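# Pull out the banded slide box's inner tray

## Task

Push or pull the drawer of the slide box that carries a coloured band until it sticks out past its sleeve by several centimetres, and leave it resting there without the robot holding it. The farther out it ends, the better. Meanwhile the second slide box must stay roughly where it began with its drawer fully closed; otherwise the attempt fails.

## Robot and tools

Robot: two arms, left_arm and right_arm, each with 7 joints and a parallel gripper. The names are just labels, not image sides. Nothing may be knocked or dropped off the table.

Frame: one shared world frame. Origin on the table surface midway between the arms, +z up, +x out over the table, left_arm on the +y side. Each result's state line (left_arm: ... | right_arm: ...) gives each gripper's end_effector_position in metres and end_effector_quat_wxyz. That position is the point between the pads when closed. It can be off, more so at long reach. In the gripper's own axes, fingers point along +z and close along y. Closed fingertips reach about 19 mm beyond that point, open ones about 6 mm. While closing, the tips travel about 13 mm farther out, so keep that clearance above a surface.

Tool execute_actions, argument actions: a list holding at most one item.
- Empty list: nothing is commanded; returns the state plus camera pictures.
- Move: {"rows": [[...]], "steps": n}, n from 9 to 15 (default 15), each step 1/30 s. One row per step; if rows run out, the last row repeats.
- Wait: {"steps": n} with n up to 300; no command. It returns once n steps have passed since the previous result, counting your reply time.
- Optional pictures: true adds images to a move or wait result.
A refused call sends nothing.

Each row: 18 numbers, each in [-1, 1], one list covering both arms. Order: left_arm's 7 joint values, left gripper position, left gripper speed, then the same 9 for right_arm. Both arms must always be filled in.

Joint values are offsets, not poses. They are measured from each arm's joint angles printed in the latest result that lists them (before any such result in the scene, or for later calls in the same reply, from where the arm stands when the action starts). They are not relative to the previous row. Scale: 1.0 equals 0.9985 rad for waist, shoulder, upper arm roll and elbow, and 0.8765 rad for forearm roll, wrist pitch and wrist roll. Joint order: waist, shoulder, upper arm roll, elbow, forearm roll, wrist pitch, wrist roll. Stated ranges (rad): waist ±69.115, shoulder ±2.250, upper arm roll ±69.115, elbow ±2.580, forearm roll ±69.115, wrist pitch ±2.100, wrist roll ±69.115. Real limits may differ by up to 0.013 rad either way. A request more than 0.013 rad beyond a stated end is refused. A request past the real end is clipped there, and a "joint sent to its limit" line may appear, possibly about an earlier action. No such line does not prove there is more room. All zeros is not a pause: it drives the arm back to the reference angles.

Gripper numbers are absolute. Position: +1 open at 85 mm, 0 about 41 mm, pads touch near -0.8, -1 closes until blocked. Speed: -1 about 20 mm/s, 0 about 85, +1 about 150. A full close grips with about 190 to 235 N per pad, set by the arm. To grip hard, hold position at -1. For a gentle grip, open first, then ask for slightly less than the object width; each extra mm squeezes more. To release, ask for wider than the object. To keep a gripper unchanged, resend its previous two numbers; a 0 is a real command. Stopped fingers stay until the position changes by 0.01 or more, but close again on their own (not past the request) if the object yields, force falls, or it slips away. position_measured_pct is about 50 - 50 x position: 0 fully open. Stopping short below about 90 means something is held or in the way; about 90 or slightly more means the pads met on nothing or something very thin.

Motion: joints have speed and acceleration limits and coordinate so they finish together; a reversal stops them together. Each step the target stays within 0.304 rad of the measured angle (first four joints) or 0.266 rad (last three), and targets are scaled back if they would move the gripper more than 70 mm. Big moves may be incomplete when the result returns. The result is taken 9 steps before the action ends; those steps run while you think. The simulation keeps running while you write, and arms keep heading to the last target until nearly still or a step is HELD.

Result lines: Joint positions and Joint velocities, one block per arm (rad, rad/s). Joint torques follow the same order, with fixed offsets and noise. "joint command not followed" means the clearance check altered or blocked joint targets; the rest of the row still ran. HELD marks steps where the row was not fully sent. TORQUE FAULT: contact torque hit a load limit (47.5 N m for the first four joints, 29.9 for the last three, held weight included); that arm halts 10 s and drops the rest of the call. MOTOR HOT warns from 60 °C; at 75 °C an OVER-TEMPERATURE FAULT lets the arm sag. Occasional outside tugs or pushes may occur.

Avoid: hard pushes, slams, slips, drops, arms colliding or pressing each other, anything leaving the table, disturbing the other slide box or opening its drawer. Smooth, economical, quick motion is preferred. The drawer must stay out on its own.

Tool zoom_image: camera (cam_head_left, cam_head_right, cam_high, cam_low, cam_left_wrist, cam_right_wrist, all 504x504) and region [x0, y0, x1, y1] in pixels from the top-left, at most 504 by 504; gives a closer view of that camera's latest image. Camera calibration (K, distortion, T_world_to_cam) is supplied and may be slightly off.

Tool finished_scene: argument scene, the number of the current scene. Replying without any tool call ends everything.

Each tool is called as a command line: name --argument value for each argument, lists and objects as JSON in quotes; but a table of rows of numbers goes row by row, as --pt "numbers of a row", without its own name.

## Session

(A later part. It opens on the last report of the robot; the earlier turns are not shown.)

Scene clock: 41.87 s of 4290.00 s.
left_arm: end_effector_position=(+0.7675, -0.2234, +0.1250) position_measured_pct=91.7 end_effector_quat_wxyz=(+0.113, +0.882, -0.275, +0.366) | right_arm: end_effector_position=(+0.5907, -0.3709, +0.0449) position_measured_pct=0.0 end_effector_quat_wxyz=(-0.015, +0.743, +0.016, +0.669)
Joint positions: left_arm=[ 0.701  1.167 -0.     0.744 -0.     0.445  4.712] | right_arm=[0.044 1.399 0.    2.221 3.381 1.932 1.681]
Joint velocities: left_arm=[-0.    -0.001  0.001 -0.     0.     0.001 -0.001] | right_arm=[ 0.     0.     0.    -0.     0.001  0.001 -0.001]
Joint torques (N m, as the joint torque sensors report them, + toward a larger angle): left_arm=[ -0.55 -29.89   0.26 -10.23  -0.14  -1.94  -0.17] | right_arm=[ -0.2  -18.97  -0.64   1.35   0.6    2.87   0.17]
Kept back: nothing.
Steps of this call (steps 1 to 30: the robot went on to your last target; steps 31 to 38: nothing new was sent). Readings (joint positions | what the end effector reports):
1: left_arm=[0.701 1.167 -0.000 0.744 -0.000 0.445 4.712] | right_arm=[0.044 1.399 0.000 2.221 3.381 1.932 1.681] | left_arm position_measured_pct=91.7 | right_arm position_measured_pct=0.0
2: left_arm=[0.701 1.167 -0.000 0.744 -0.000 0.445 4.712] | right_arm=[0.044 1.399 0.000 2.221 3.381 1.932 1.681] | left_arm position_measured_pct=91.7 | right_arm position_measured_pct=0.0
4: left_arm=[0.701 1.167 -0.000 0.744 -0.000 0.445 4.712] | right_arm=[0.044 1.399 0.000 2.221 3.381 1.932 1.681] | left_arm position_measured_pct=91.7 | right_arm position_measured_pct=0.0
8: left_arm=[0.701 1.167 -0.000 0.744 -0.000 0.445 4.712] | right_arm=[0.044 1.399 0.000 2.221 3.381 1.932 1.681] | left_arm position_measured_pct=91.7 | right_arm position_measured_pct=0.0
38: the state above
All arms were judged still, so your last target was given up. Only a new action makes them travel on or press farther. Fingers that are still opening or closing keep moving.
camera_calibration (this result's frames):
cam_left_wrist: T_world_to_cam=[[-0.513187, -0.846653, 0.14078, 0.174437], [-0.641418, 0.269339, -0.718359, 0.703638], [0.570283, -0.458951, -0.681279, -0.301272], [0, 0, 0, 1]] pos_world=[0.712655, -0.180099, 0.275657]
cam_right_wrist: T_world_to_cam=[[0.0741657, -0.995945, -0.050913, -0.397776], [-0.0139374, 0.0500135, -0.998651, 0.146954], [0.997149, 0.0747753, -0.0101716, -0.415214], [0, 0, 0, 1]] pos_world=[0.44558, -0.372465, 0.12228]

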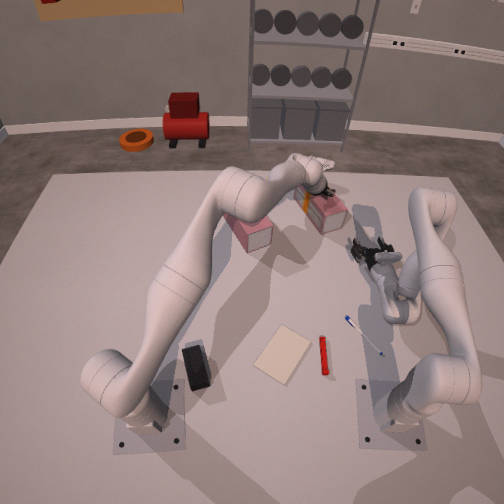

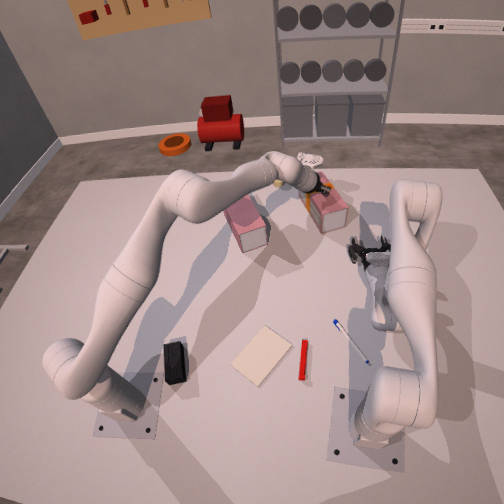

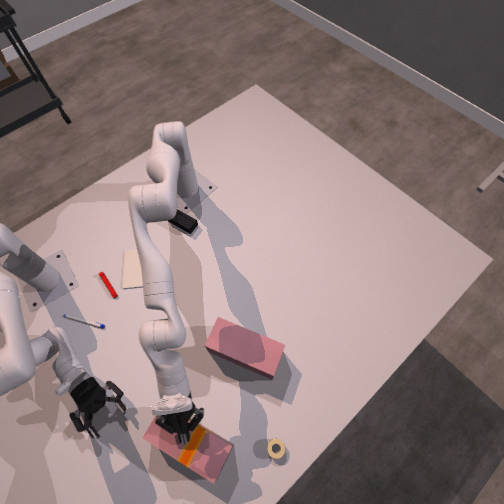

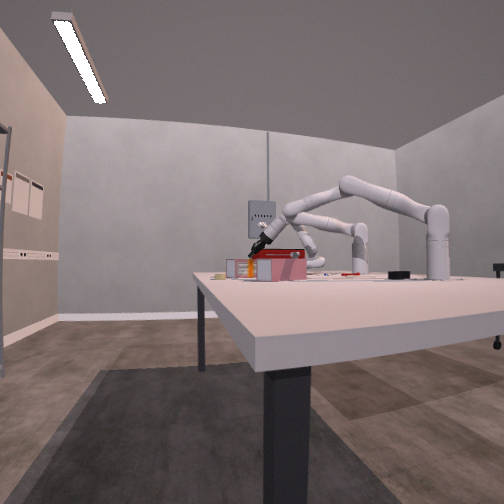

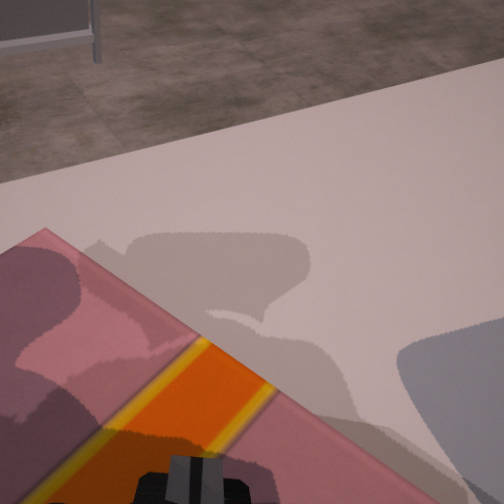

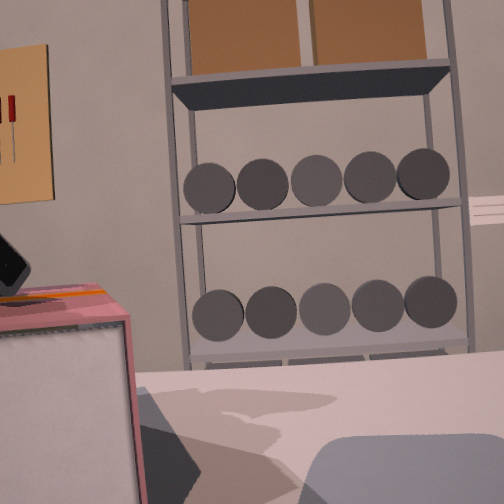

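execute_actions --actions '[{"rows": [[0,0.0012,0,0.0006,0,-0.0021,0,-1,0.5,-0.0104,-0.0057,0,-0.0164,-0.0132,-0.0241,-0.0084,1,0.5],[0,0.0024,0,0.0013,0,-0.0041,0,-1,0.5,-0.0207,-0.0114,0,-0.0329,-0.0264,-0.0482,-0.0169,1,0.5],[0,0.0036,0,0.0019,0,-0.0062,0,-1,0.5,-0.0311,-0.0171,0,-0.0493,-0.0396,-0.0724,-0.0253,1,0.5],[0,0.0048,0,0.0026,0,-0.0082,0,-1,0.5,-0.0415,-0.0228,0,-0.0657,-0.0528,-0.0965,-0.0338,1,0.5],[0,0.006,0,0.0032,0,-0.0103,0,-1,0.5,-0.0518,-0.0285,0,-0.0821,-0.066,-0.1206,-0.0422,1,0.5],[0,0.0072,0,0.0039,0,-0.0123,0,-1,0.5,-0.0622,-0.0342,0,-0.0986,-0.0793,-0.1447,-0.0507,1,0.5],[0,0.0083,0,0.0045,0,-0.0144,0,-1,0.5,-0.0726,-0.0399,0,-0.115,-0.0925,-0.1688,-0.0591,1,0.5],[0,0.0095,0,0.0051,0,-0.0164,0,-1,0.5,-0.0829,-0.0456,0,-0.1314,-0.1057,-0.1929,-0.0675,1,0.5],[0,0.0107,0,0.0058,0,-0.0185,0,-1,0.5,-0.0933,-0.0513,0,-0.1478,-0.1189,-0.2171,-0.076,1,0.5],[0,0.0119,0,0.0064,0,-0.0205,0,-1,0.5,-0.1037,-0.057,0,-0.1643,-0.1321,-0.2412,-0.0844,1,0.5],[0,0.0131,0,0.0071,0,-0.0226,0,-1,0.5,-0.114,-0.0627,0,-0.1807,-0.1453,-0.2653,-0.0929,1,0.5],[0,0.0143,0,0.0077,0,-0.0246,0,-1,0.5,-0.1244,-0.0684,0,-0.1971,-0.1585,-0.2894,-0.1013,1,0.5]], "steps": 15}]'

execute_actions --actions '[{"steps": 10}]' --pictures true

Scene clock: 49.93 s of 4290.00 s.
left_arm: end_effector_position=(+0.7679, -0.2237, +0.1213) position_measured_pct=91.7 end_effector_quat_wxyz=(+0.114, +0.882, -0.275, +0.366) | right_arm: end_effector_position=(+0.6150, -0.3619, +0.0429) position_measured_pct=0.0 end_effector_quat_wxyz=(-0.014, +0.743, +0.021, +0.669)
Joint positions: left_arm=[ 0.701  1.172 -0.     0.746 -0.     0.436  4.712] | right_arm=[0.004 1.377 0.001 2.16  3.339 1.854 1.654]
Joint velocities: left_arm=[-0.     0.013 -0.     0.005  0.    -0.062 -0.001] | right_arm=[-0.28  -0.152 -0.002 -0.461 -0.332 -0.6   -0.212]
Joint torques (N m, as the joint torque sensors report them, + toward a larger angle): left_arm=[ -0.52 -26.91   0.56  -9.24  -0.27  -1.65   0.17] | right_arm=[ -0.8  -19.45  -0.86   0.88   0.55   2.7    0.39]
Steps of this call (steps 1 to 90: nothing new was sent; then 4.87 s passed at rest; steps 91 to 96: the first 6 steps of this action). Readings (joint positions | what the end effector reports):
91: left_arm=[0.701 1.168 -0.000 0.744 -0.000 0.444 4.712] | right_arm=[0.044 1.399 0.001 2.220 3.381 1.931 1.681] | left_arm position_measured_pct=91.7 | right_arm position_measured_pct=0.0
92: left_arm=[0.701 1.169 -0.000 0.744 -0.000 0.443 4.712] | right_arm=[0.039 1.397 0.001 2.214 3.377 1.924 1.678] | left_arm position_measured_pct=91.7 | right_arm position_measured_pct=0.0
94: left_arm=[0.701 1.171 -0.000 0.745 -0.000 0.440 4.712] | right_arm=[0.023 1.387 0.001 2.190 3.360 1.893 1.668] | left_arm position_measured_pct=91.7 | right_arm position_measured_pct=0.0
96: the state above

Scene clock: 50.27 s of 4290.00 s.
left_arm: end_effector_position=(+0.7695, -0.2248, +0.1210) position_measured_pct=91.7 end_effector_quat_wxyz=(+0.115, +0.880, -0.274, +0.371) | right_arm: end_effector_position=(+0.6689, -0.3437, +0.0440) position_measured_pct=0.0 end_effector_quat_wxyz=(-0.014, +0.743, +0.015, +0.668)
Joint positions: left_arm=[ 0.701  1.175 -0.     0.748 -0.     0.422  4.712] | right_arm=[-0.076  1.333 -0.001  2.026  3.243  1.68   1.592]
Joint velocities: left_arm=[-0.001 -0.    -0.001  0.     0.    -0.001  0.   ] | right_arm=[-0.014 -0.009  0.005 -0.032 -0.03  -0.054 -0.015]
Joint torques (N m, as the joint torque sensors report them, + toward a larger angle): left_arm=[ -0.57 -25.14   0.21  -8.    -0.54  -1.01  -0.04] | right_arm=[  1.31 -19.72   0.1    0.01   0.03   2.91   0.2 ]
Kept back: nothing.
Steps of this call (steps 1 to 9: the last 9 steps of your previous action; step 10: the robot went on to your last target). Readings (joint positions | what the end effector reports):
1: left_arm=[0.701 1.173 -0.000 0.746 -0.000 0.434 4.712] | right_arm=[-0.005 1.372 0.001 2.144 3.328 1.834 1.647] | left_arm position_measured_pct=91.7 | right_arm position_measured_pct=0.0
2: left_arm=[0.701 1.173 -0.000 0.747 -0.000 0.432 4.712] | right_arm=[-0.015 1.367 0.001 2.128 3.316 1.813 1.639] | left_arm position_measured_pct=91.7 | right_arm position_measured_pct=0.0
4: left_arm=[0.701 1.174 -0.000 0.747 -0.000 0.428 4.712] | right_arm=[-0.035 1.356 0.001 2.096 3.294 1.772 1.625] | left_arm position_measured_pct=91.7 | right_arm position_measured_pct=0.0
8: left_arm=[0.701 1.175 -0.000 0.748 -0.000 0.422 4.712] | right_arm=[-0.072 1.336 0.000 2.036 3.251 1.694 1.597] | left_arm position_measured_pct=91.7 | right_arm position_measured_pct=0.0
10: the state above
camera_calibration (this result's frames):
cam_left_wrist: T_world_to_cam=[[-0.514569, -0.845698, 0.141468, 0.175985], [-0.634674, 0.264722, -0.726024, 0.697158], [0.576548, -0.463376, -0.67296, -0.312543], [0, 0, 0, 1]] pos_world=[0.713221, -0.180547, 0.270928]
cam_right_wrist: T_world_to_cam=[[0.0714992, -0.996068, -0.0523059, -0.374731], [-0.0150213, 0.0513589, -0.998567, 0.146945], [0.997328, 0.0721825, -0.0112901, -0.496177], [0, 0, 0, 1]] pos_world=[0.523851, -0.344989, 0.121532]

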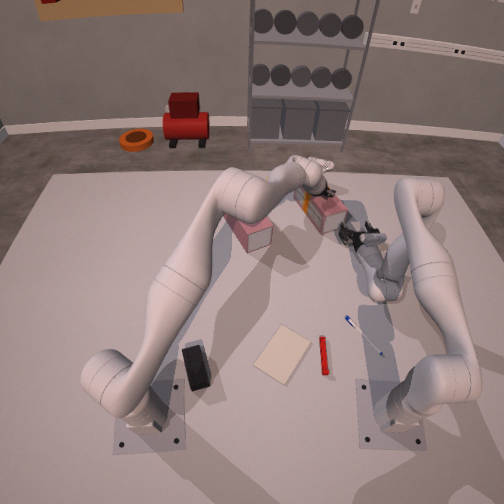

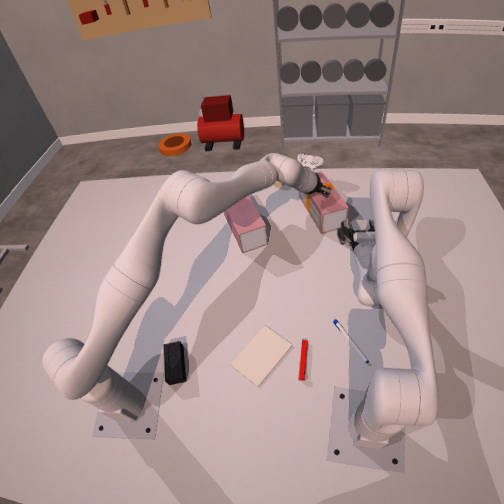

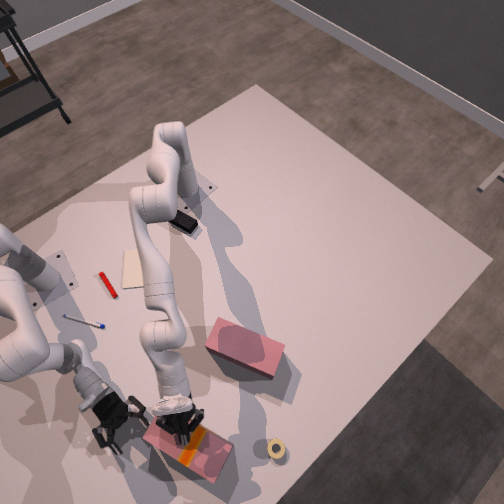

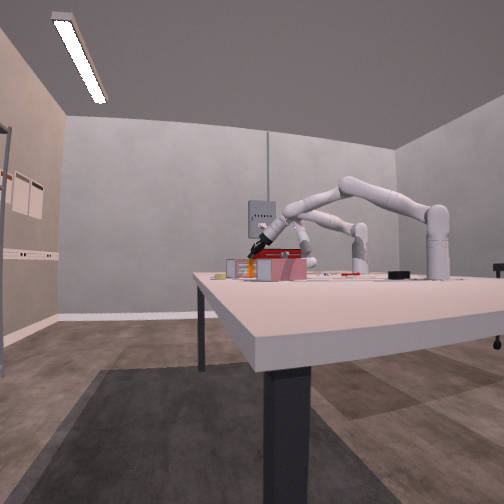

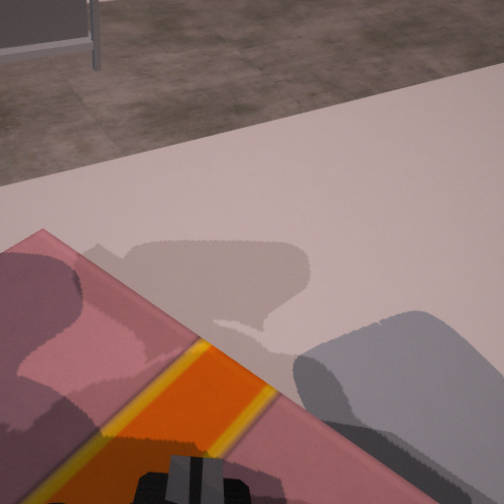

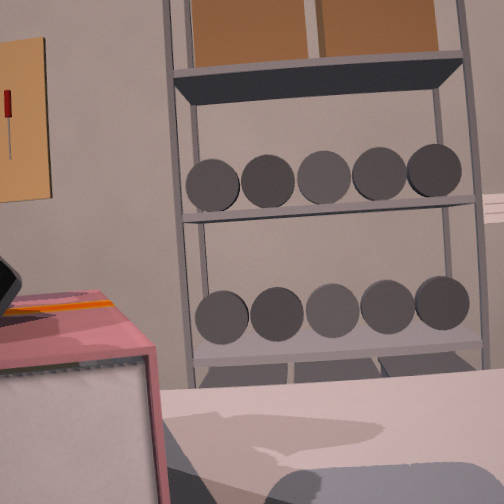

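execute_actions --actions '[{"rows": [[0,0.009,0,0.005,0,0.002,0,-1,0.5,-0.0032,-0.0012,0,-0.0067,-0.0033,-0.0086,-0.0012,1,0.5],[0,0.0115,0,0.0065,0,0.003,0,-1,0.5,-0.0064,-0.0023,0,-0.0133,-0.0066,-0.0172,-0.0024,1,0.5],[0,0.014,0,0.008,0,0.004,0,-1,0.5,-0.0095,-0.0035,0,-0.02,-0.0099,-0.0259,-0.0035,1,0.5],[0,0.0165,0,0.0095,0,0.005,0,-1,0.5,-0.0127,-0.0046,0,-0.0267,-0.0132,-0.0345,-0.0047,1,0.5],[0,0.019,0,0.011,0,0.0057,0,-1,0.5,-0.0159,-0.0058,0,-0.0333,-0.0165,-0.0431,-0.0059,1,0.5],[0,0.022,0,0.0125,0,0.0057,0,-1,0.5,-0.0191,-0.0069,0,-0.04,-0.0199,-0.0517,-0.0071,1,0.5],[0,0.022,0,0.0125,0,0.0057,0,-1,0.5,-0.0222,-0.0081,0,-0.0467,-0.0232,-0.0603,-0.0082,1,0.5],[0,0.022,0,0.0125,0,0.0057,0,-1,0.5,-0.0254,-0.0092,0,-0.0533,-0.0265,-0.0689,-0.0094,1,0.5],[0,0.022,0,0.0125,0,0.0057,0,-1,0.5,-0.0286,-0.0104,0,-0.06,-0.0298,-0.0776,-0.0106,1,0.5],[0,0.022,0,0.0125,0,0.0057,0,-1,0.5,-0.0318,-0.0115,0,-0.0667,-0.0331,-0.0862,-0.0118,1,0.5],[0,0.022,0,0.0125,0,0.0057,0,-1,0.5,-0.0349,-0.0127,0,-0.0733,-0.0364,-0.0948,-0.0129,1,0.5],[0,0.022,0,0.0125,0,0.0057,0,-1,0.5,-0.0381,-0.0138,0.001,-0.08,-0.0397,-0.1034,-0.0141,1,0.5]], "steps": 15}]'

execute_actions --actions '[{"steps": 12}]' --pictures true

Scene clock: 52.87 s of 4290.00 s.
left_arm: end_effector_position=(+0.7693, -0.2247, +0.1194) position_measured_pct=91.7 end_effector_quat_wxyz=(+0.115, +0.880, -0.274, +0.370) | right_arm: end_effector_position=(+0.6797, -0.3385, +0.0443) position_measured_pct=0.0 end_effector_quat_wxyz=(-0.015, +0.743, +0.016, +0.669)
Joint positions: left_arm=[ 0.701  1.176  0.     0.749 -0.     0.42   4.712] | right_arm=[-0.091  1.328 -0.001  1.996  3.231  1.647  1.588]
Joint velocities: left_arm=[-0.     0.008  0.     0.007 -0.    -0.009 -0.001] | right_arm=[-0.089 -0.032 -0.003 -0.194 -0.085 -0.219 -0.031]
Joint torques (N m, as the joint torque sensors report them, + toward a larger angle): left_arm=[ -0.37 -10.31   0.64  -1.19  -0.49   1.5   -0.23] | right_arm=[ -0.4  -21.37  -0.96  -1.61   0.57   3.11   0.13]
Steps of this call (steps 1 to 30: the robot went on to your last target; steps 31 to 72: nothing new was sent; steps 73 to 78: the first 6 steps of this action). Readings (joint positions | what the end effector reports):
73: left_arm=[0.701 1.175 -0.000 0.748 -0.000 0.421 4.712] | right_arm=[-0.080 1.331 0.000 2.023 3.242 1.677 1.592] | left_arm position_measured_pct=91.7 | right_arm position_measured_pct=0.0
74: left_arm=[0.701 1.176 -0.000 0.749 -0.000 0.421 4.712] | right_arm=[-0.080 1.331 -0.000 2.019 3.241 1.674 1.591] | left_arm position_measured_pct=91.7 | right_arm position_measured_pct=0.0
76: left_arm=[0.701 1.176 -0.000 0.749 -0.000 0.420 4.712] | right_arm=[-0.085 1.330 -0.000 2.009 3.236 1.661 1.590] | left_arm position_measured_pct=91.7 | right_arm position_measured_pct=0.0
78: the state above

Scene clock: 53.27 s of 4290.00 s.
left_arm: end_effector_position=(+0.7693, -0.2247, +0.1198) position_measured_pct=91.7 end_effector_quat_wxyz=(+0.115, +0.880, -0.274, +0.370) | right_arm: end_effector_position=(+0.6970, -0.3329, +0.0443) position_measured_pct=0.0 end_effector_quat_wxyz=(-0.013, +0.744, +0.016, +0.668)
Joint positions: left_arm=[ 0.7    1.176  0.     0.75  -0.     0.42   4.712] | right_arm=[-0.112  1.32   0.001  1.948  3.208  1.59   1.58 ]
Joint velocities: left_arm=[-0.001  0.     0.     0.001  0.    -0.     0.   ] | right_arm=[-0.003  0.001  0.003 -0.002 -0.002 -0.003  0.   ]
Joint torques (N m, as the joint torque sensors report them, + toward a larger angle): left_arm=[ -0.59 -13.45   0.31  -1.85  -0.36   1.59   0.21] | right_arm=[ -1.16 -22.41  -1.22  -3.82   0.37   2.99   0.14]
Kept back: nothing.
Steps of this call (steps 1 to 9: the last 9 steps of your previous action; steps 10 to 12: the robot went on to your last target). Readings (joint positions | what the end effector reports):
1: left_arm=[0.700 1.176 0.000 0.749 -0.000 0.420 4.712] | right_arm=[-0.094 1.327 -0.000 1.990 3.227 1.640 1.587] | left_arm position_measured_pct=91.7 | right_arm position_measured_pct=0.0
2: left_arm=[0.700 1.176 0.000 0.749 -0.000 0.420 4.712] | right_arm=[-0.096 1.326 0.000 1.984 3.224 1.632 1.586] | left_arm position_measured_pct=91.7 | right_arm position_measured_pct=0.0
4: left_arm=[0.700 1.176 0.000 0.750 -0.000 0.420 4.712] | right_arm=[-0.102 1.323 0.001 1.971 3.218 1.618 1.584] | left_arm position_measured_pct=91.7 | right_arm position_measured_pct=0.0
8: left_arm=[0.700 1.176 0.000 0.750 -0.000 0.420 4.712] | right_arm=[-0.111 1.320 0.001 1.949 3.208 1.591 1.580] | left_arm position_measured_pct=91.7 | right_arm position_measured_pct=0.0
12: the state above
camera_calibration (this result's frames):
cam_left_wrist: T_world_to_cam=[[-0.514535, -0.845706, 0.141544, 0.176132], [-0.634924, 0.264823, -0.725769, 0.69634], [0.576304, -0.463303, -0.67322, -0.312979], [0, 0, 0, 1]] pos_world=[0.713119, -0.180455, 0.269748]
cam_right_wrist: T_world_to_cam=[[0.0716985, -0.99621, -0.0492376, -0.366235], [-0.0153785, 0.0482546, -0.998717, 0.146338], [0.997308, 0.0723637, -0.0118604, -0.524883], [0, 0, 0, 1]] pos_world=[0.551978, -0.333926, 0.121893]

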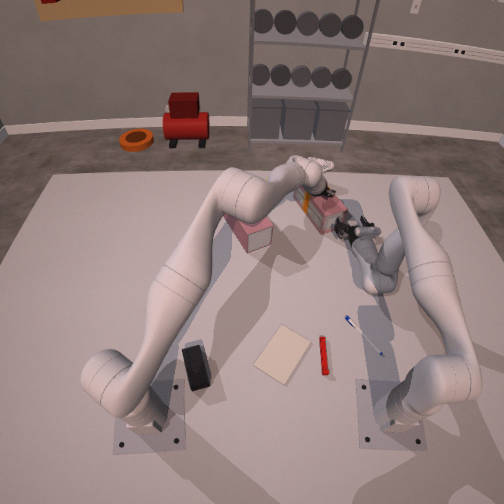

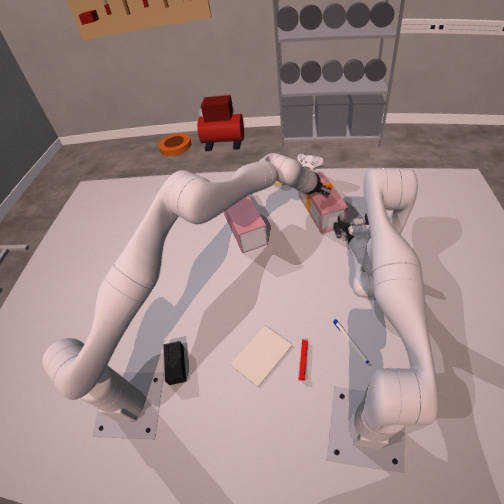

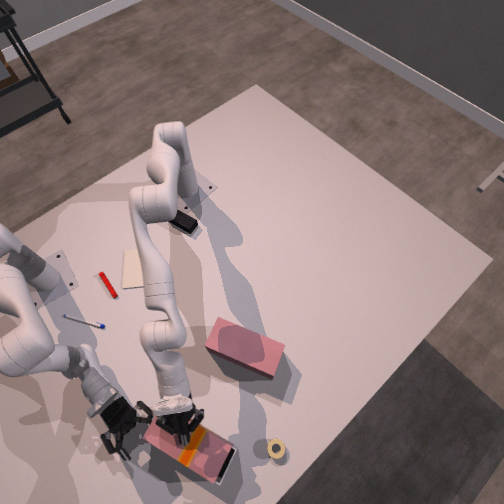

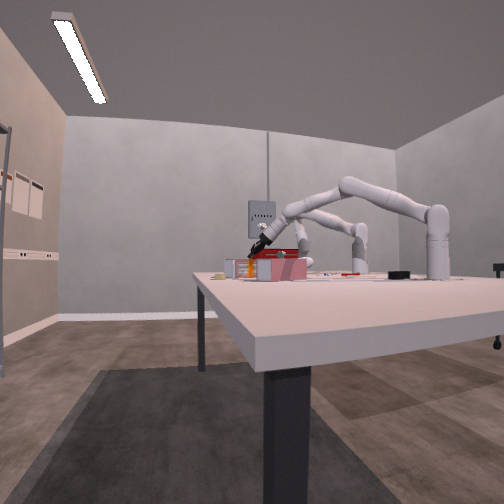

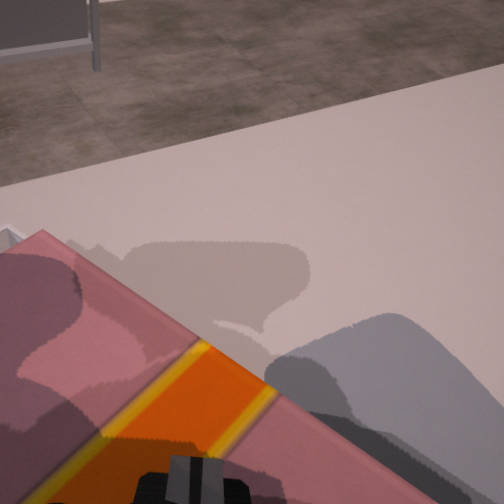

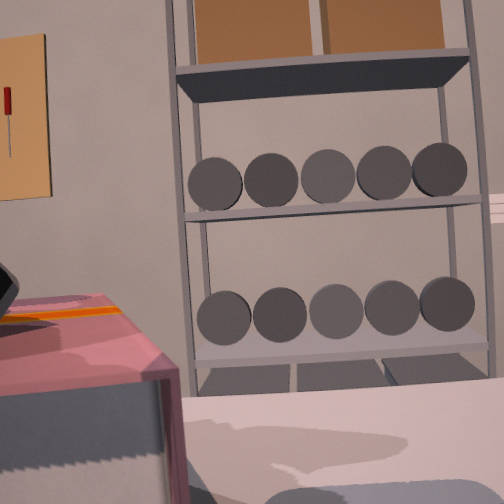

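execute_actions --actions '[{"rows": [[0,0.023,0,0.013,0,0.0057,0,-1,0.5,-0.004,-0.0008,0,-0.0106,-0.0042,-0.0127,-0.0011,1,0.5],[0,0.024,0,0.0135,0,0.0057,0,-1,0.5,-0.008,-0.0016,0,-0.0213,-0.0085,-0.0253,-0.0023,1,0.5],[0,0.025,0,0.014,0,0.0057,0,-1,0.5,-0.0119,-0.0024,0,-0.0319,-0.0127,-0.038,-0.0034,1,0.5],[0,0.025,0,0.014,0,0.0057,0,-1,0.5,-0.0159,-0.0032,0,-0.0425,-0.017,-0.0506,-0.0045,1,0.5],[0,0.025,0,0.014,0,0.0057,0,-1,0.5,-0.0199,-0.0039,0,-0.0531,-0.0212,-0.0633,-0.0056,1,0.5],[0,0.025,0,0.014,0,0.0057,0,-1,0.5,-0.0239,-0.0047,-0.001,-0.0638,-0.0254,-0.0759,-0.0068,1,0.5],[0,0.025,0,0.014,0,0.0057,0,-1,0.5,-0.0278,-0.0055,-0.001,-0.0744,-0.0297,-0.0886,-0.0079,1,0.5],[0,0.025,0,0.014,0,0.0057,0,-1,0.5,-0.0318,-0.0063,-0.001,-0.085,-0.0339,-0.1012,-0.009,1,0.5],[0,0.025,0,0.014,0,0.0057,0,-1,0.5,-0.0353,-0.0063,-0.001,-0.0967,-0.0379,-0.1145,-0.0094,1,0.5],[0,0.025,0,0.014,0,0.0057,0,-1,0.5,-0.0388,-0.0062,-0.001,-0.1085,-0.0418,-0.1278,-0.0097,1,0.5],[0,0.025,0,0.014,0,0.0057,0,-1,0.5,-0.0423,-0.0062,-0.001,-0.1202,-0.0458,-0.1411,-0.0101,1,0.5],[0,0.025,0,0.014,0,0.0057,0,-1,0.5,-0.0458,-0.0061,-0.001,-0.1319,-0.0498,-0.1544,-0.0105,1,0.5],[0,0.025,0,0.014,0,0.0057,0,-1,0.5,-0.0492,-0.0061,-0.001,-0.1436,-0.0538,-0.1676,-0.0109,1,0.5],[0,0.025,0,0.014,0,0.0057,0,-1,0.5,-0.0527,-0.006,-0.001,-0.1554,-0.0577,-0.1809,-0.0112,1,0.5],[0,0.025,0,0.014,0,0.0057,0,-1,0.5,-0.0562,-0.006,-0.001,-0.1671,-0.0617,-0.1942,-0.0116,1,0.5]], "steps": 15}]'

execute_actions --actions '[{"steps": 14}]' --pictures true

Scene clock: 55.30 s of 4290.00 s.
left_arm: end_effector_position=(+0.7693, -0.2247, +0.1195) position_measured_pct=91.7 end_effector_quat_wxyz=(+0.115, +0.880, -0.274, +0.371) | right_arm: end_effector_position=(+0.7110, -0.3280, +0.0436) position_measured_pct=0.0 end_effector_quat_wxyz=(-0.012, +0.744, +0.016, +0.668)
Joint positions: left_arm=[ 0.7    1.176  0.     0.751 -0.001  0.417  4.712] | right_arm=[-0.127  1.317  0.002  1.906  3.192  1.545  1.576]
Joint velocities: left_arm=[-0.002 -0.     0.     0.001  0.    -0.002  0.   ] | right_arm=[-0.107 -0.021 -0.003 -0.303 -0.111 -0.32  -0.028]
Joint torques (N m, as the joint torque sensors report them, + toward a larger angle): left_arm=[ -0.19 -10.61   0.04  -1.16  -0.28   1.81  -0.09] | right_arm=[ -2.28 -22.74  -0.99  -3.77   0.87   2.71  -0.12]
Steps of this call (steps 1 to 30: the robot went on to your last target; steps 31 to 55: nothing new was sent; steps 56 to 61: the first 6 steps of this action). Readings (joint positions | what the end effector reports):
56: left_arm=[0.700 1.176 0.000 0.750 -0.000 0.419 4.712] | right_arm=[-0.113 1.320 0.002 1.947 3.207 1.589 1.580] | left_arm position_measured_pct=91.7 | right_arm position_measured_pct=0.0
57: left_arm=[0.700 1.176 0.000 0.751 -0.001 0.418 4.712] | right_arm=[-0.114 1.320 0.002 1.942 3.205 1.583 1.579] | left_arm position_measured_pct=91.7 | right_arm position_measured_pct=0.0
59: left_arm=[0.700 1.176 0.000 0.751 -0.001 0.417 4.712] | right_arm=[-0.120 1.319 0.003 1.925 3.199 1.566 1.577] | left_arm position_measured_pct=91.7 | right_arm position_measured_pct=0.0
61: the state above

Scene clock: 55.77 s of 4290.00 s.
left_arm: end_effector_position=(+0.7715, -0.2230, +0.1195) position_measured_pct=91.7 end_effector_quat_wxyz=(+0.114, +0.880, -0.273, +0.372) | right_arm: end_effector_position=(+0.7504, -0.3136, +0.0434) position_measured_pct=0.0 end_effector_quat_wxyz=(-0.012, +0.744, +0.014, +0.668)
Joint positions: left_arm=[ 0.698  1.177 -0.001  0.75  -0.001  0.415  4.712] | right_arm=[-0.164  1.315  0.002  1.785  3.152  1.42   1.57 ]
Joint velocities: left_arm=[-0.003  0.001  0.003 -0.001  0.    -0.     0.   ] | right_arm=[-0.002  0.003  0.005 -0.009 -0.004 -0.005 -0.001]
Joint torques (N m, as the joint torque sensors report them, + toward a larger angle): left_arm=[  1.73 -11.72   1.61   0.77  -0.17   3.     0.09] | right_arm=[ -2.71 -24.7   -1.3   -5.84   0.61   2.81   0.28]
Kept back: nothing.
Steps of this call (steps 1 to 9: the last 9 steps of your previous action; steps 10 to 14: the robot went on to your last target). Readings (joint positions | what the end effector reports):
1: left_arm=[0.700 1.176 0.000 0.751 -0.001 0.417 4.712] | right_arm=[-0.131 1.317 0.002 1.896 3.188 1.534 1.575] | left_arm position_measured_pct=91.7 | right_arm position_measured_pct=0.0
2: left_arm=[0.700 1.176 0.000 0.751 -0.001 0.417 4.712] | right_arm=[-0.135 1.316 0.002 1.885 3.184 1.523 1.574] | left_arm position_measured_pct=91.7 | right_arm position_measured_pct=0.0
4: left_arm=[0.700 1.176 0.000 0.751 -0.001 0.417 4.712] | right_arm=[-0.142 1.315 0.002 1.864 3.177 1.501 1.572] | left_arm position_measured_pct=91.7 | right_arm position_measured_pct=0.0
8: left_arm=[0.700 1.176 0.000 0.751 -0.001 0.417 4.712] | right_arm=[-0.155 1.315 0.002 1.818 3.163 1.455 1.571] | left_arm position_measured_pct=91.7 | right_arm position_measured_pct=0.0
14: the state above
camera_calibration (this result's frames):
cam_left_wrist: T_world_to_cam=[[-0.512977, -0.846872, 0.140222, 0.177446], [-0.632933, 0.262809, -0.728236, 0.695363], [0.579871, -0.462319, -0.670828, -0.316464], [0, 0, 0, 1]] pos_world=[0.714652, -0.178781, 0.269214]
cam_right_wrist: T_world_to_cam=[[0.0675254, -0.996452, -0.0502326, -0.347852], [-0.0171824, 0.0491786, -0.998642, 0.147004], [0.99757, 0.0682968, -0.0138006, -0.580935], [0, 0, 0, 1]] pos_world=[0.605538, -0.314171, 0.121314]

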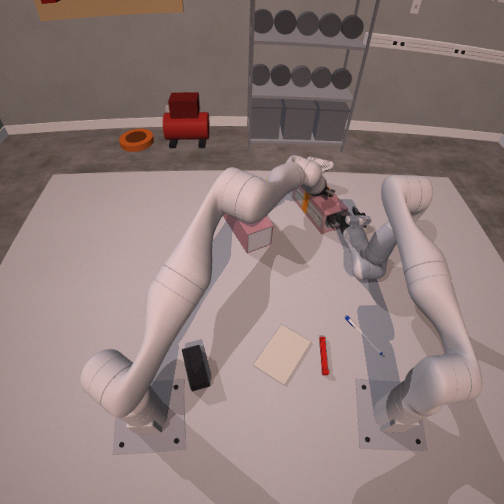

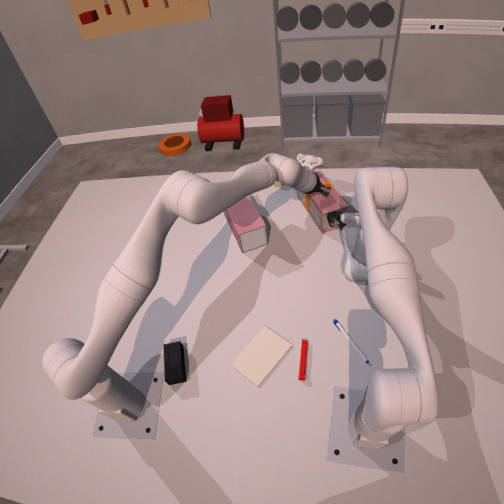

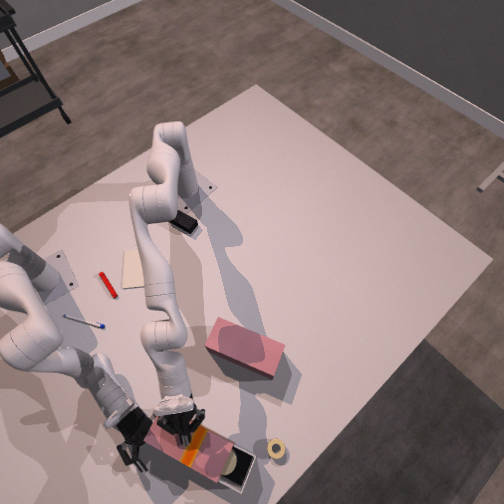

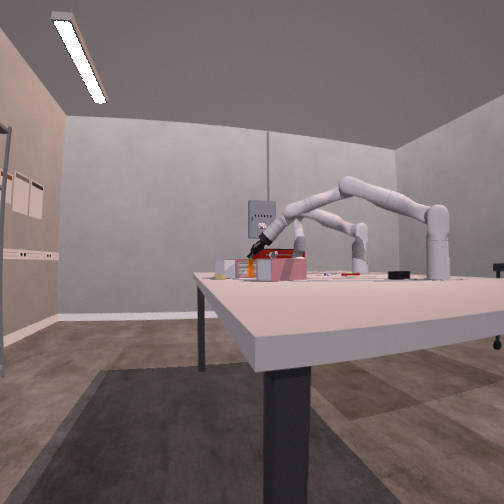

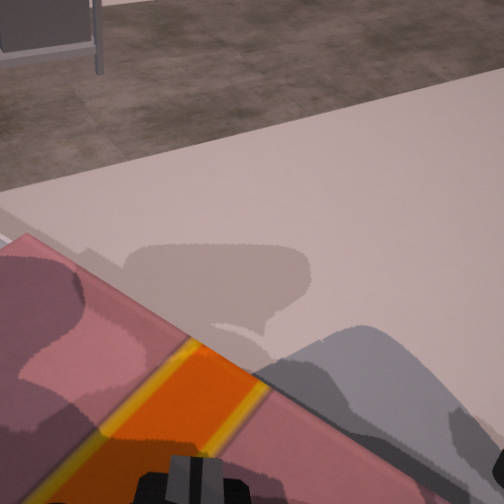

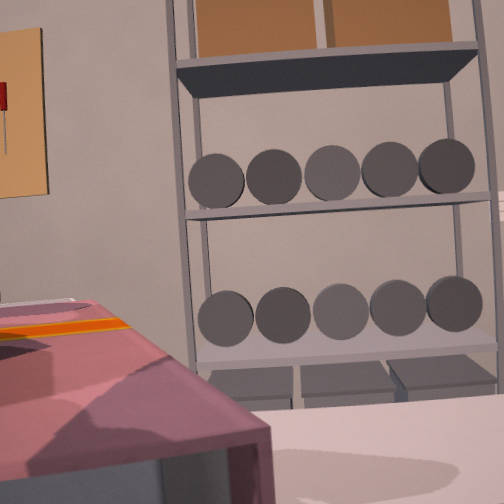

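zoom_image --camera "cam_high" --region '[90, 380, 310, 504]'

Region (90, 380, 310, 504) of cam_high's 504x504 image, scaled by 2.291, with more detail than that image has; it fills the top 284 rows of this view, and the rest is white.

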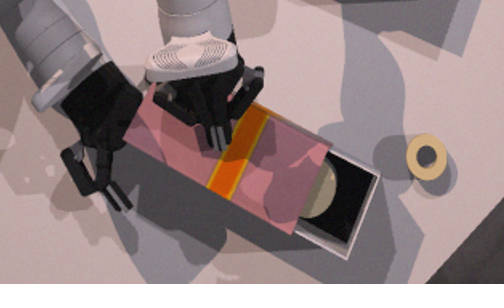

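execute_actions --actions '[{"rows": [[0.0025,0.027,0.001,0.0155,0.001,0.0125,0,-1,0.5,-0.0041,-0.001,-0.002,-0.0038,0.002,0,0,1,0.5],[0.0025,0.03,0.001,0.017,0.001,0.014,0,-1,0.5,-0.0041,-0.001,-0.002,-0.0038,0.002,0,0,1,0.5],[0.0025,0.033,0.001,0.0185,0.001,0.0155,0,-1,0.5,-0.0041,-0.001,-0.002,-0.0038,0.002,0,0,1,0.5],[0.0025,0.034,0.001,0.019,0.001,0.016,0,-1,0.5,-0.0058,-0.0006,-0.002,-0.0107,0.0001,-0.0074,0.0002,1,0.5],[0.0025,0.034,0.001,0.019,0.001,0.016,0,-1,0.5,-0.0075,-0.0001,-0.002,-0.0177,-0.0018,-0.0149,0.0004,1,0.5],[0.0025,0.034,0.001,0.019,0.001,0.016,0,-1,0.5,-0.0091,0.0003,-0.002,-0.0246,-0.0037,-0.0223,0.0005,1,0.5],[0.0025,0.034,0.001,0.019,0.001,0.016,0,-1,0.5,-0.0108,0.0007,-0.002,-0.0315,-0.0056,-0.0297,0.0007,1,0.5],[0.0025,0.034,0.001,0.019,0.001,0.016,0,-1,0.5,-0.0125,0.0012,-0.002,-0.0385,-0.0075,-0.0372,0.0009,1,0.5],[0.0025,0.034,0.001,0.019,0.001,0.016,0,-1,0.5,-0.0142,0.0016,-0.002,-0.0454,-0.0094,-0.0446,0.0011,1,0.5],[0.0025,0.034,0.001,0.019,0.001,0.016,0,-1,0.5,-0.0159,0.002,-0.002,-0.0523,-0.0113,-0.052,0.0013,1,0.5],[0.0025,0.034,0.001,0.019,0.001,0.016,0,-1,0.5,-0.0175,0.0024,-0.002,-0.0592,-0.0132,-0.0594,0.0014,1,0.5],[0.0025,0.034,0.001,0.019,0.001,0.016,0,-1,0.5,-0.0192,0.0029,-0.002,-0.0662,-0.0151,-0.0669,0.0016,1,0.5],[0.0025,0.034,0.001,0.019,0.001,0.016,0,-1,0.5,-0.0209,0.0033,-0.002,-0.0731,-0.017,-0.0743,0.0018,1,0.5],[0.0025,0.034,0.001,0.019,0.001,0.016,0,-1,0.5,-0.0226,0.0038,-0.002,-0.08,-0.0189,-0.0818,0.0019,1,0.5],[0.0025,0.034,0.001,0.019,0.001,0.016,0,-1,0.5,-0.0243,0.0042,-0.002,-0.087,-0.0208,-0.0892,0.0021,1,0.5]], "steps": 15}]'

execute_actions --actions '[{"steps": 15}]' --pictures true

Scene clock: 61.50 s of 4290.00 s.
left_arm: end_effector_position=(+0.7720, -0.2223, +0.1188) position_measured_pct=91.7 end_effector_quat_wxyz=(+0.114, +0.880, -0.273, +0.372) | right_arm: end_effector_position=(+0.7536, -0.3122, +0.0430) position_measured_pct=0.0 end_effector_quat_wxyz=(-0.012, +0.744, +0.015, +0.668)
Joint positions: left_arm=[ 0.697  1.178 -0.001  0.75  -0.001  0.414  4.712] | right_arm=[-0.167  1.317  0.002  1.774  3.149  1.411  1.57 ]
Joint velocities: left_arm=[-0.012  0.005 -0.01  -0.003 -0.004 -0.009  0.   ] | right_arm=[-0.042  0.014 -0.001 -0.175 -0.044 -0.168  0.003]
Joint torques (N m, as the joint torque sensors report them, + toward a larger angle): left_arm=[ 2.01 -5.61  1.51  4.44  0.2   5.32 -0.2 ] | right_arm=[ -3.55 -25.01  -1.42  -6.69   0.87   2.43   0.06]
Steps of this call (steps 1 to 30: the robot went on to your last target; steps 31 to 90: nothing new was sent; then 2.53 s passed at rest; steps 91 to 96: the first 6 steps of this action). Readings (joint positions | what the end effector reports):
91: left_arm=[0.698 1.178 -0.001 0.750 -0.001 0.415 4.712] | right_arm=[-0.165 1.315 0.002 1.784 3.152 1.420 1.570] | left_arm position_measured_pct=91.7 | right_arm position_measured_pct=0.0
92: left_arm=[0.698 1.178 -0.001 0.750 -0.001 0.415 4.712] | right_arm=[-0.165 1.315 0.002 1.784 3.152 1.421 1.569] | left_arm position_measured_pct=91.7 | right_arm position_measured_pct=0.0
94: left_arm=[0.698 1.178 -0.001 0.750 -0.001 0.415 4.712] | right_arm=[-0.165 1.316 0.002 1.783 3.152 1.420 1.569] | left_arm position_measured_pct=91.7 | right_arm position_measured_pct=0.0
96: the state above

Scene clock: 62.00 s of 4290.00 s.
left_arm: end_effector_position=(+0.7765, -0.2163, +0.1187) position_measured_pct=91.7 end_effector_quat_wxyz=(+0.111, +0.880, -0.271, +0.373) | right_arm: end_effector_position=(+0.7747, -0.3094, +0.0419) position_measured_pct=0.0 end_effector_quat_wxyz=(-0.009, +0.745, +0.012, +0.667)
Joint positions: left_arm=[ 0.691  1.179 -0.005  0.749 -0.002  0.414  4.712] | right_arm=[-0.18   1.322  0.005  1.703  3.13   1.343  1.571]
Joint velocities: left_arm=[-0.001  0.     0.     0.    -0.    -0.001  0.   ] | right_arm=[-0.001  0.002  0.001 -0.003 -0.    -0.001  0.001]
Joint torques (N m, as the joint torque sensors report them, + toward a larger angle): left_arm=[ 6.14 -4.74  3.94  5.01  0.62  5.53 -0.05] | right_arm=[ -6.77 -25.92  -3.38  -7.99   2.27   2.73   0.18]
Kept back: nothing.
Steps of this call (steps 1 to 9: the last 9 steps of your previous action; steps 10 to 15: the robot went on to your last target). Readings (joint positions | what the end effector reports):
1: left_arm=[0.697 1.179 -0.002 0.749 -0.001 0.414 4.712] | right_arm=[-0.169 1.317 0.002 1.768 3.148 1.405 1.570] | left_arm position_measured_pct=91.7 | right_arm position_measured_pct=0.0
2: left_arm=[0.697 1.179 -0.002 0.749 -0.001 0.414 4.712] | right_arm=[-0.170 1.317 0.002 1.761 3.146 1.399 1.570] | left_arm position_measured_pct=91.7 | right_arm position_measured_pct=0.0
4: left_arm=[0.696 1.179 -0.003 0.749 -0.002 0.413 4.712] | right_arm=[-0.173 1.318 0.002 1.748 3.143 1.386 1.570] | left_arm position_measured_pct=91.7 | right_arm position_measured_pct=0.0
8: left_arm=[0.693 1.179 -0.004 0.749 -0.002 0.414 4.712] | right_arm=[-0.178 1.320 0.004 1.721 3.134 1.360 1.571] | left_arm position_measured_pct=91.7 | right_arm position_measured_pct=0.0
15: the state above
camera_calibration (this result's frames):
cam_left_wrist: T_world_to_cam=[[-0.50663, -0.851424, 0.135657, 0.180459], [-0.633062, 0.260555, -0.728933, 0.695879], [0.585286, -0.455178, -0.671009, -0.319452], [0, 0, 0, 1]] pos_world=[0.718931, -0.173075, 0.268413]
cam_right_wrist: T_world_to_cam=[[0.0597988, -0.997065, -0.0478092, -0.339659], [-0.0193825, 0.0467261, -0.99872, 0.14664], [0.998022, 0.0606489, -0.0165314, -0.608152], [0, 0, 0, 1]] pos_world=[0.630103, -0.308631, 0.120159]

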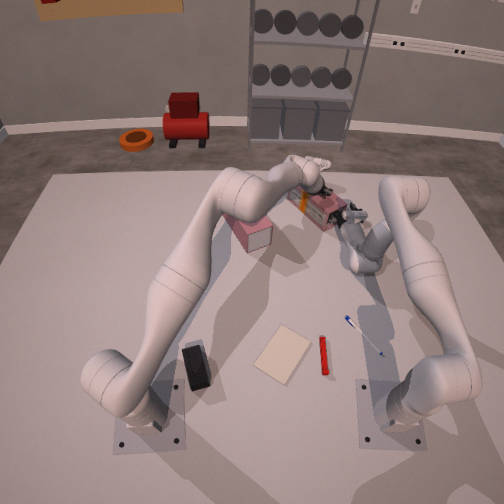

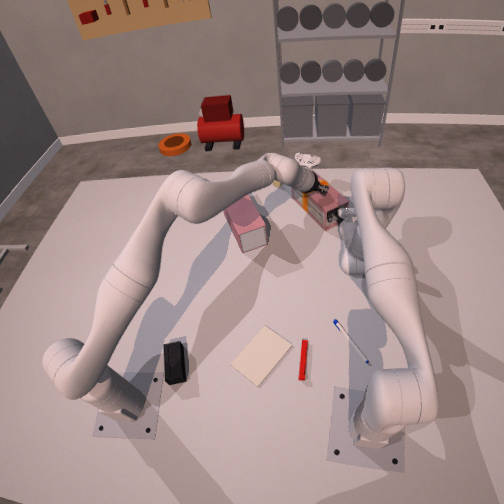

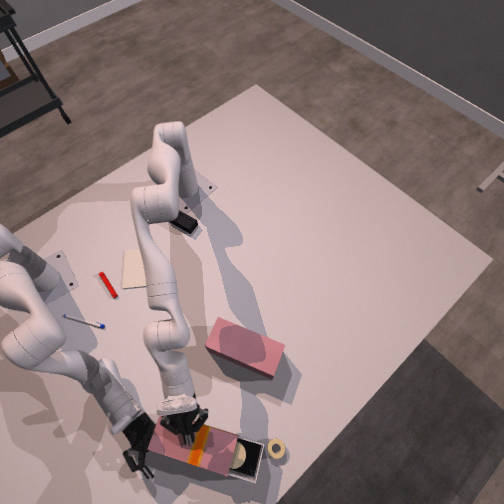

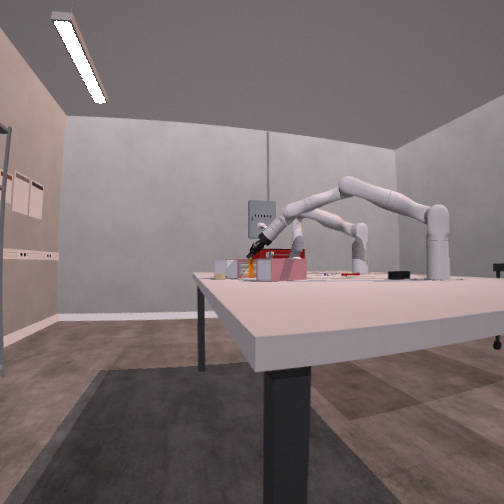

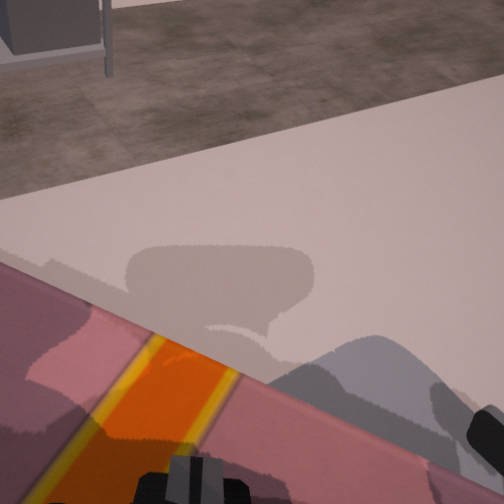

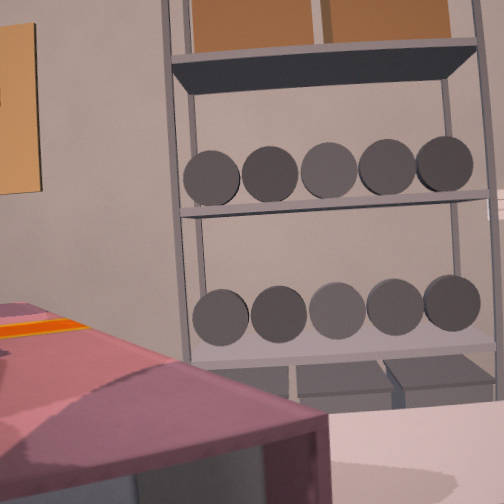

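zoom_image --camera "cam_high" --region '[90, 380, 310, 504]'

zoom_image --camera "cam_low" --region '[190, 230, 330, 300]'

Region (90, 380, 310, 504) of cam_high's 504x504 image, scaled by 2.291, with more detail than that image has; it fills the top 284 rows of this view, and the rest is white.

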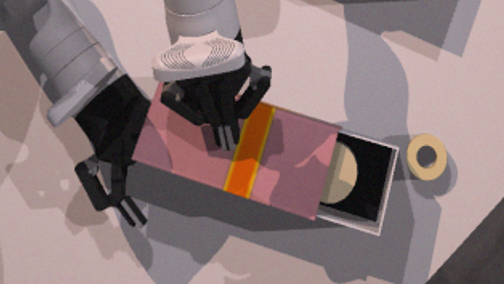

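Region (190, 230, 330, 300) of cam_low's 504x504 image, scaled by 3.600, with more detail than that image has.

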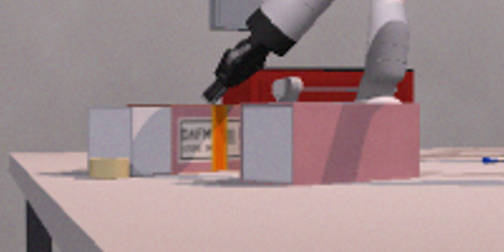

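zoom_image --camera "cam_head_right" --region '[270, 150, 420, 270]'

zoom_image --camera "cam_high" --region '[110, 400, 200, 490]'

Region (270, 150, 420, 270) of cam_head_right's 504x504 image, scaled by 3.360, with more detail than that image has; it fills the top 403 rows of this view, and the rest is white.

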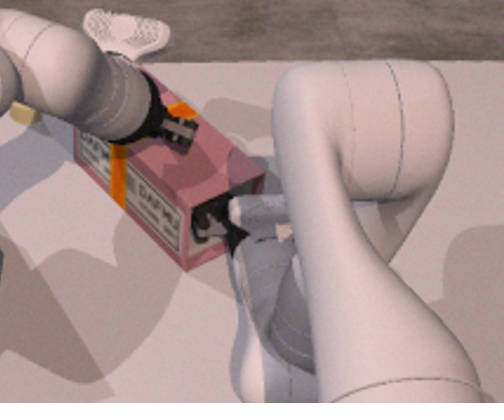

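Region (110, 400, 200, 490) of cam_high's 504x504 image, scaled by 5.600, with more detail than that image has.

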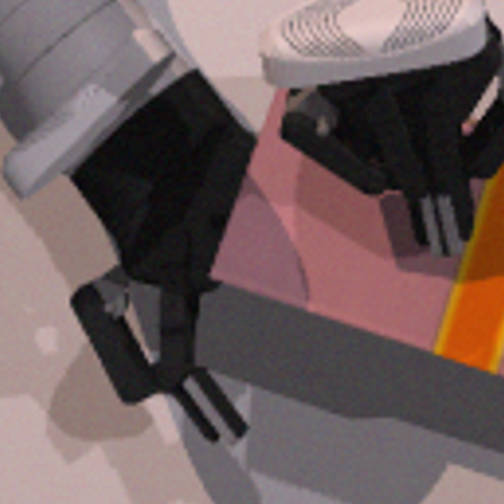

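zoom_image --camera "cam_head_left" --region '[280, 160, 400, 260]'

zoom_image --camera "cam_right_wrist" --region '[0, 280, 504, 504]'

Region (280, 160, 400, 260) of cam_head_left's 504x504 image, scaled by 4.200, with more detail than that image has.

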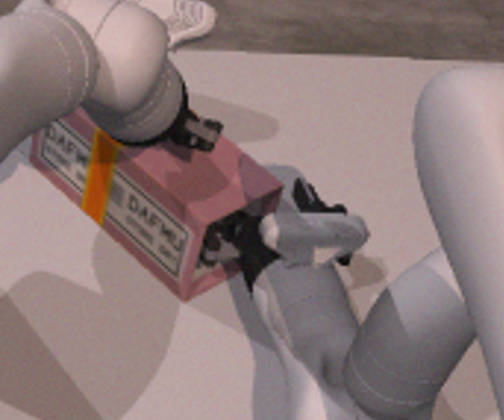

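Region (0, 280, 504, 504) of cam_right_wrist's 504x504 image, scaled by 1.000.

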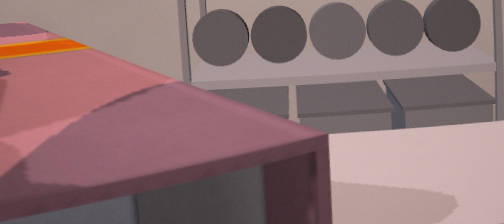

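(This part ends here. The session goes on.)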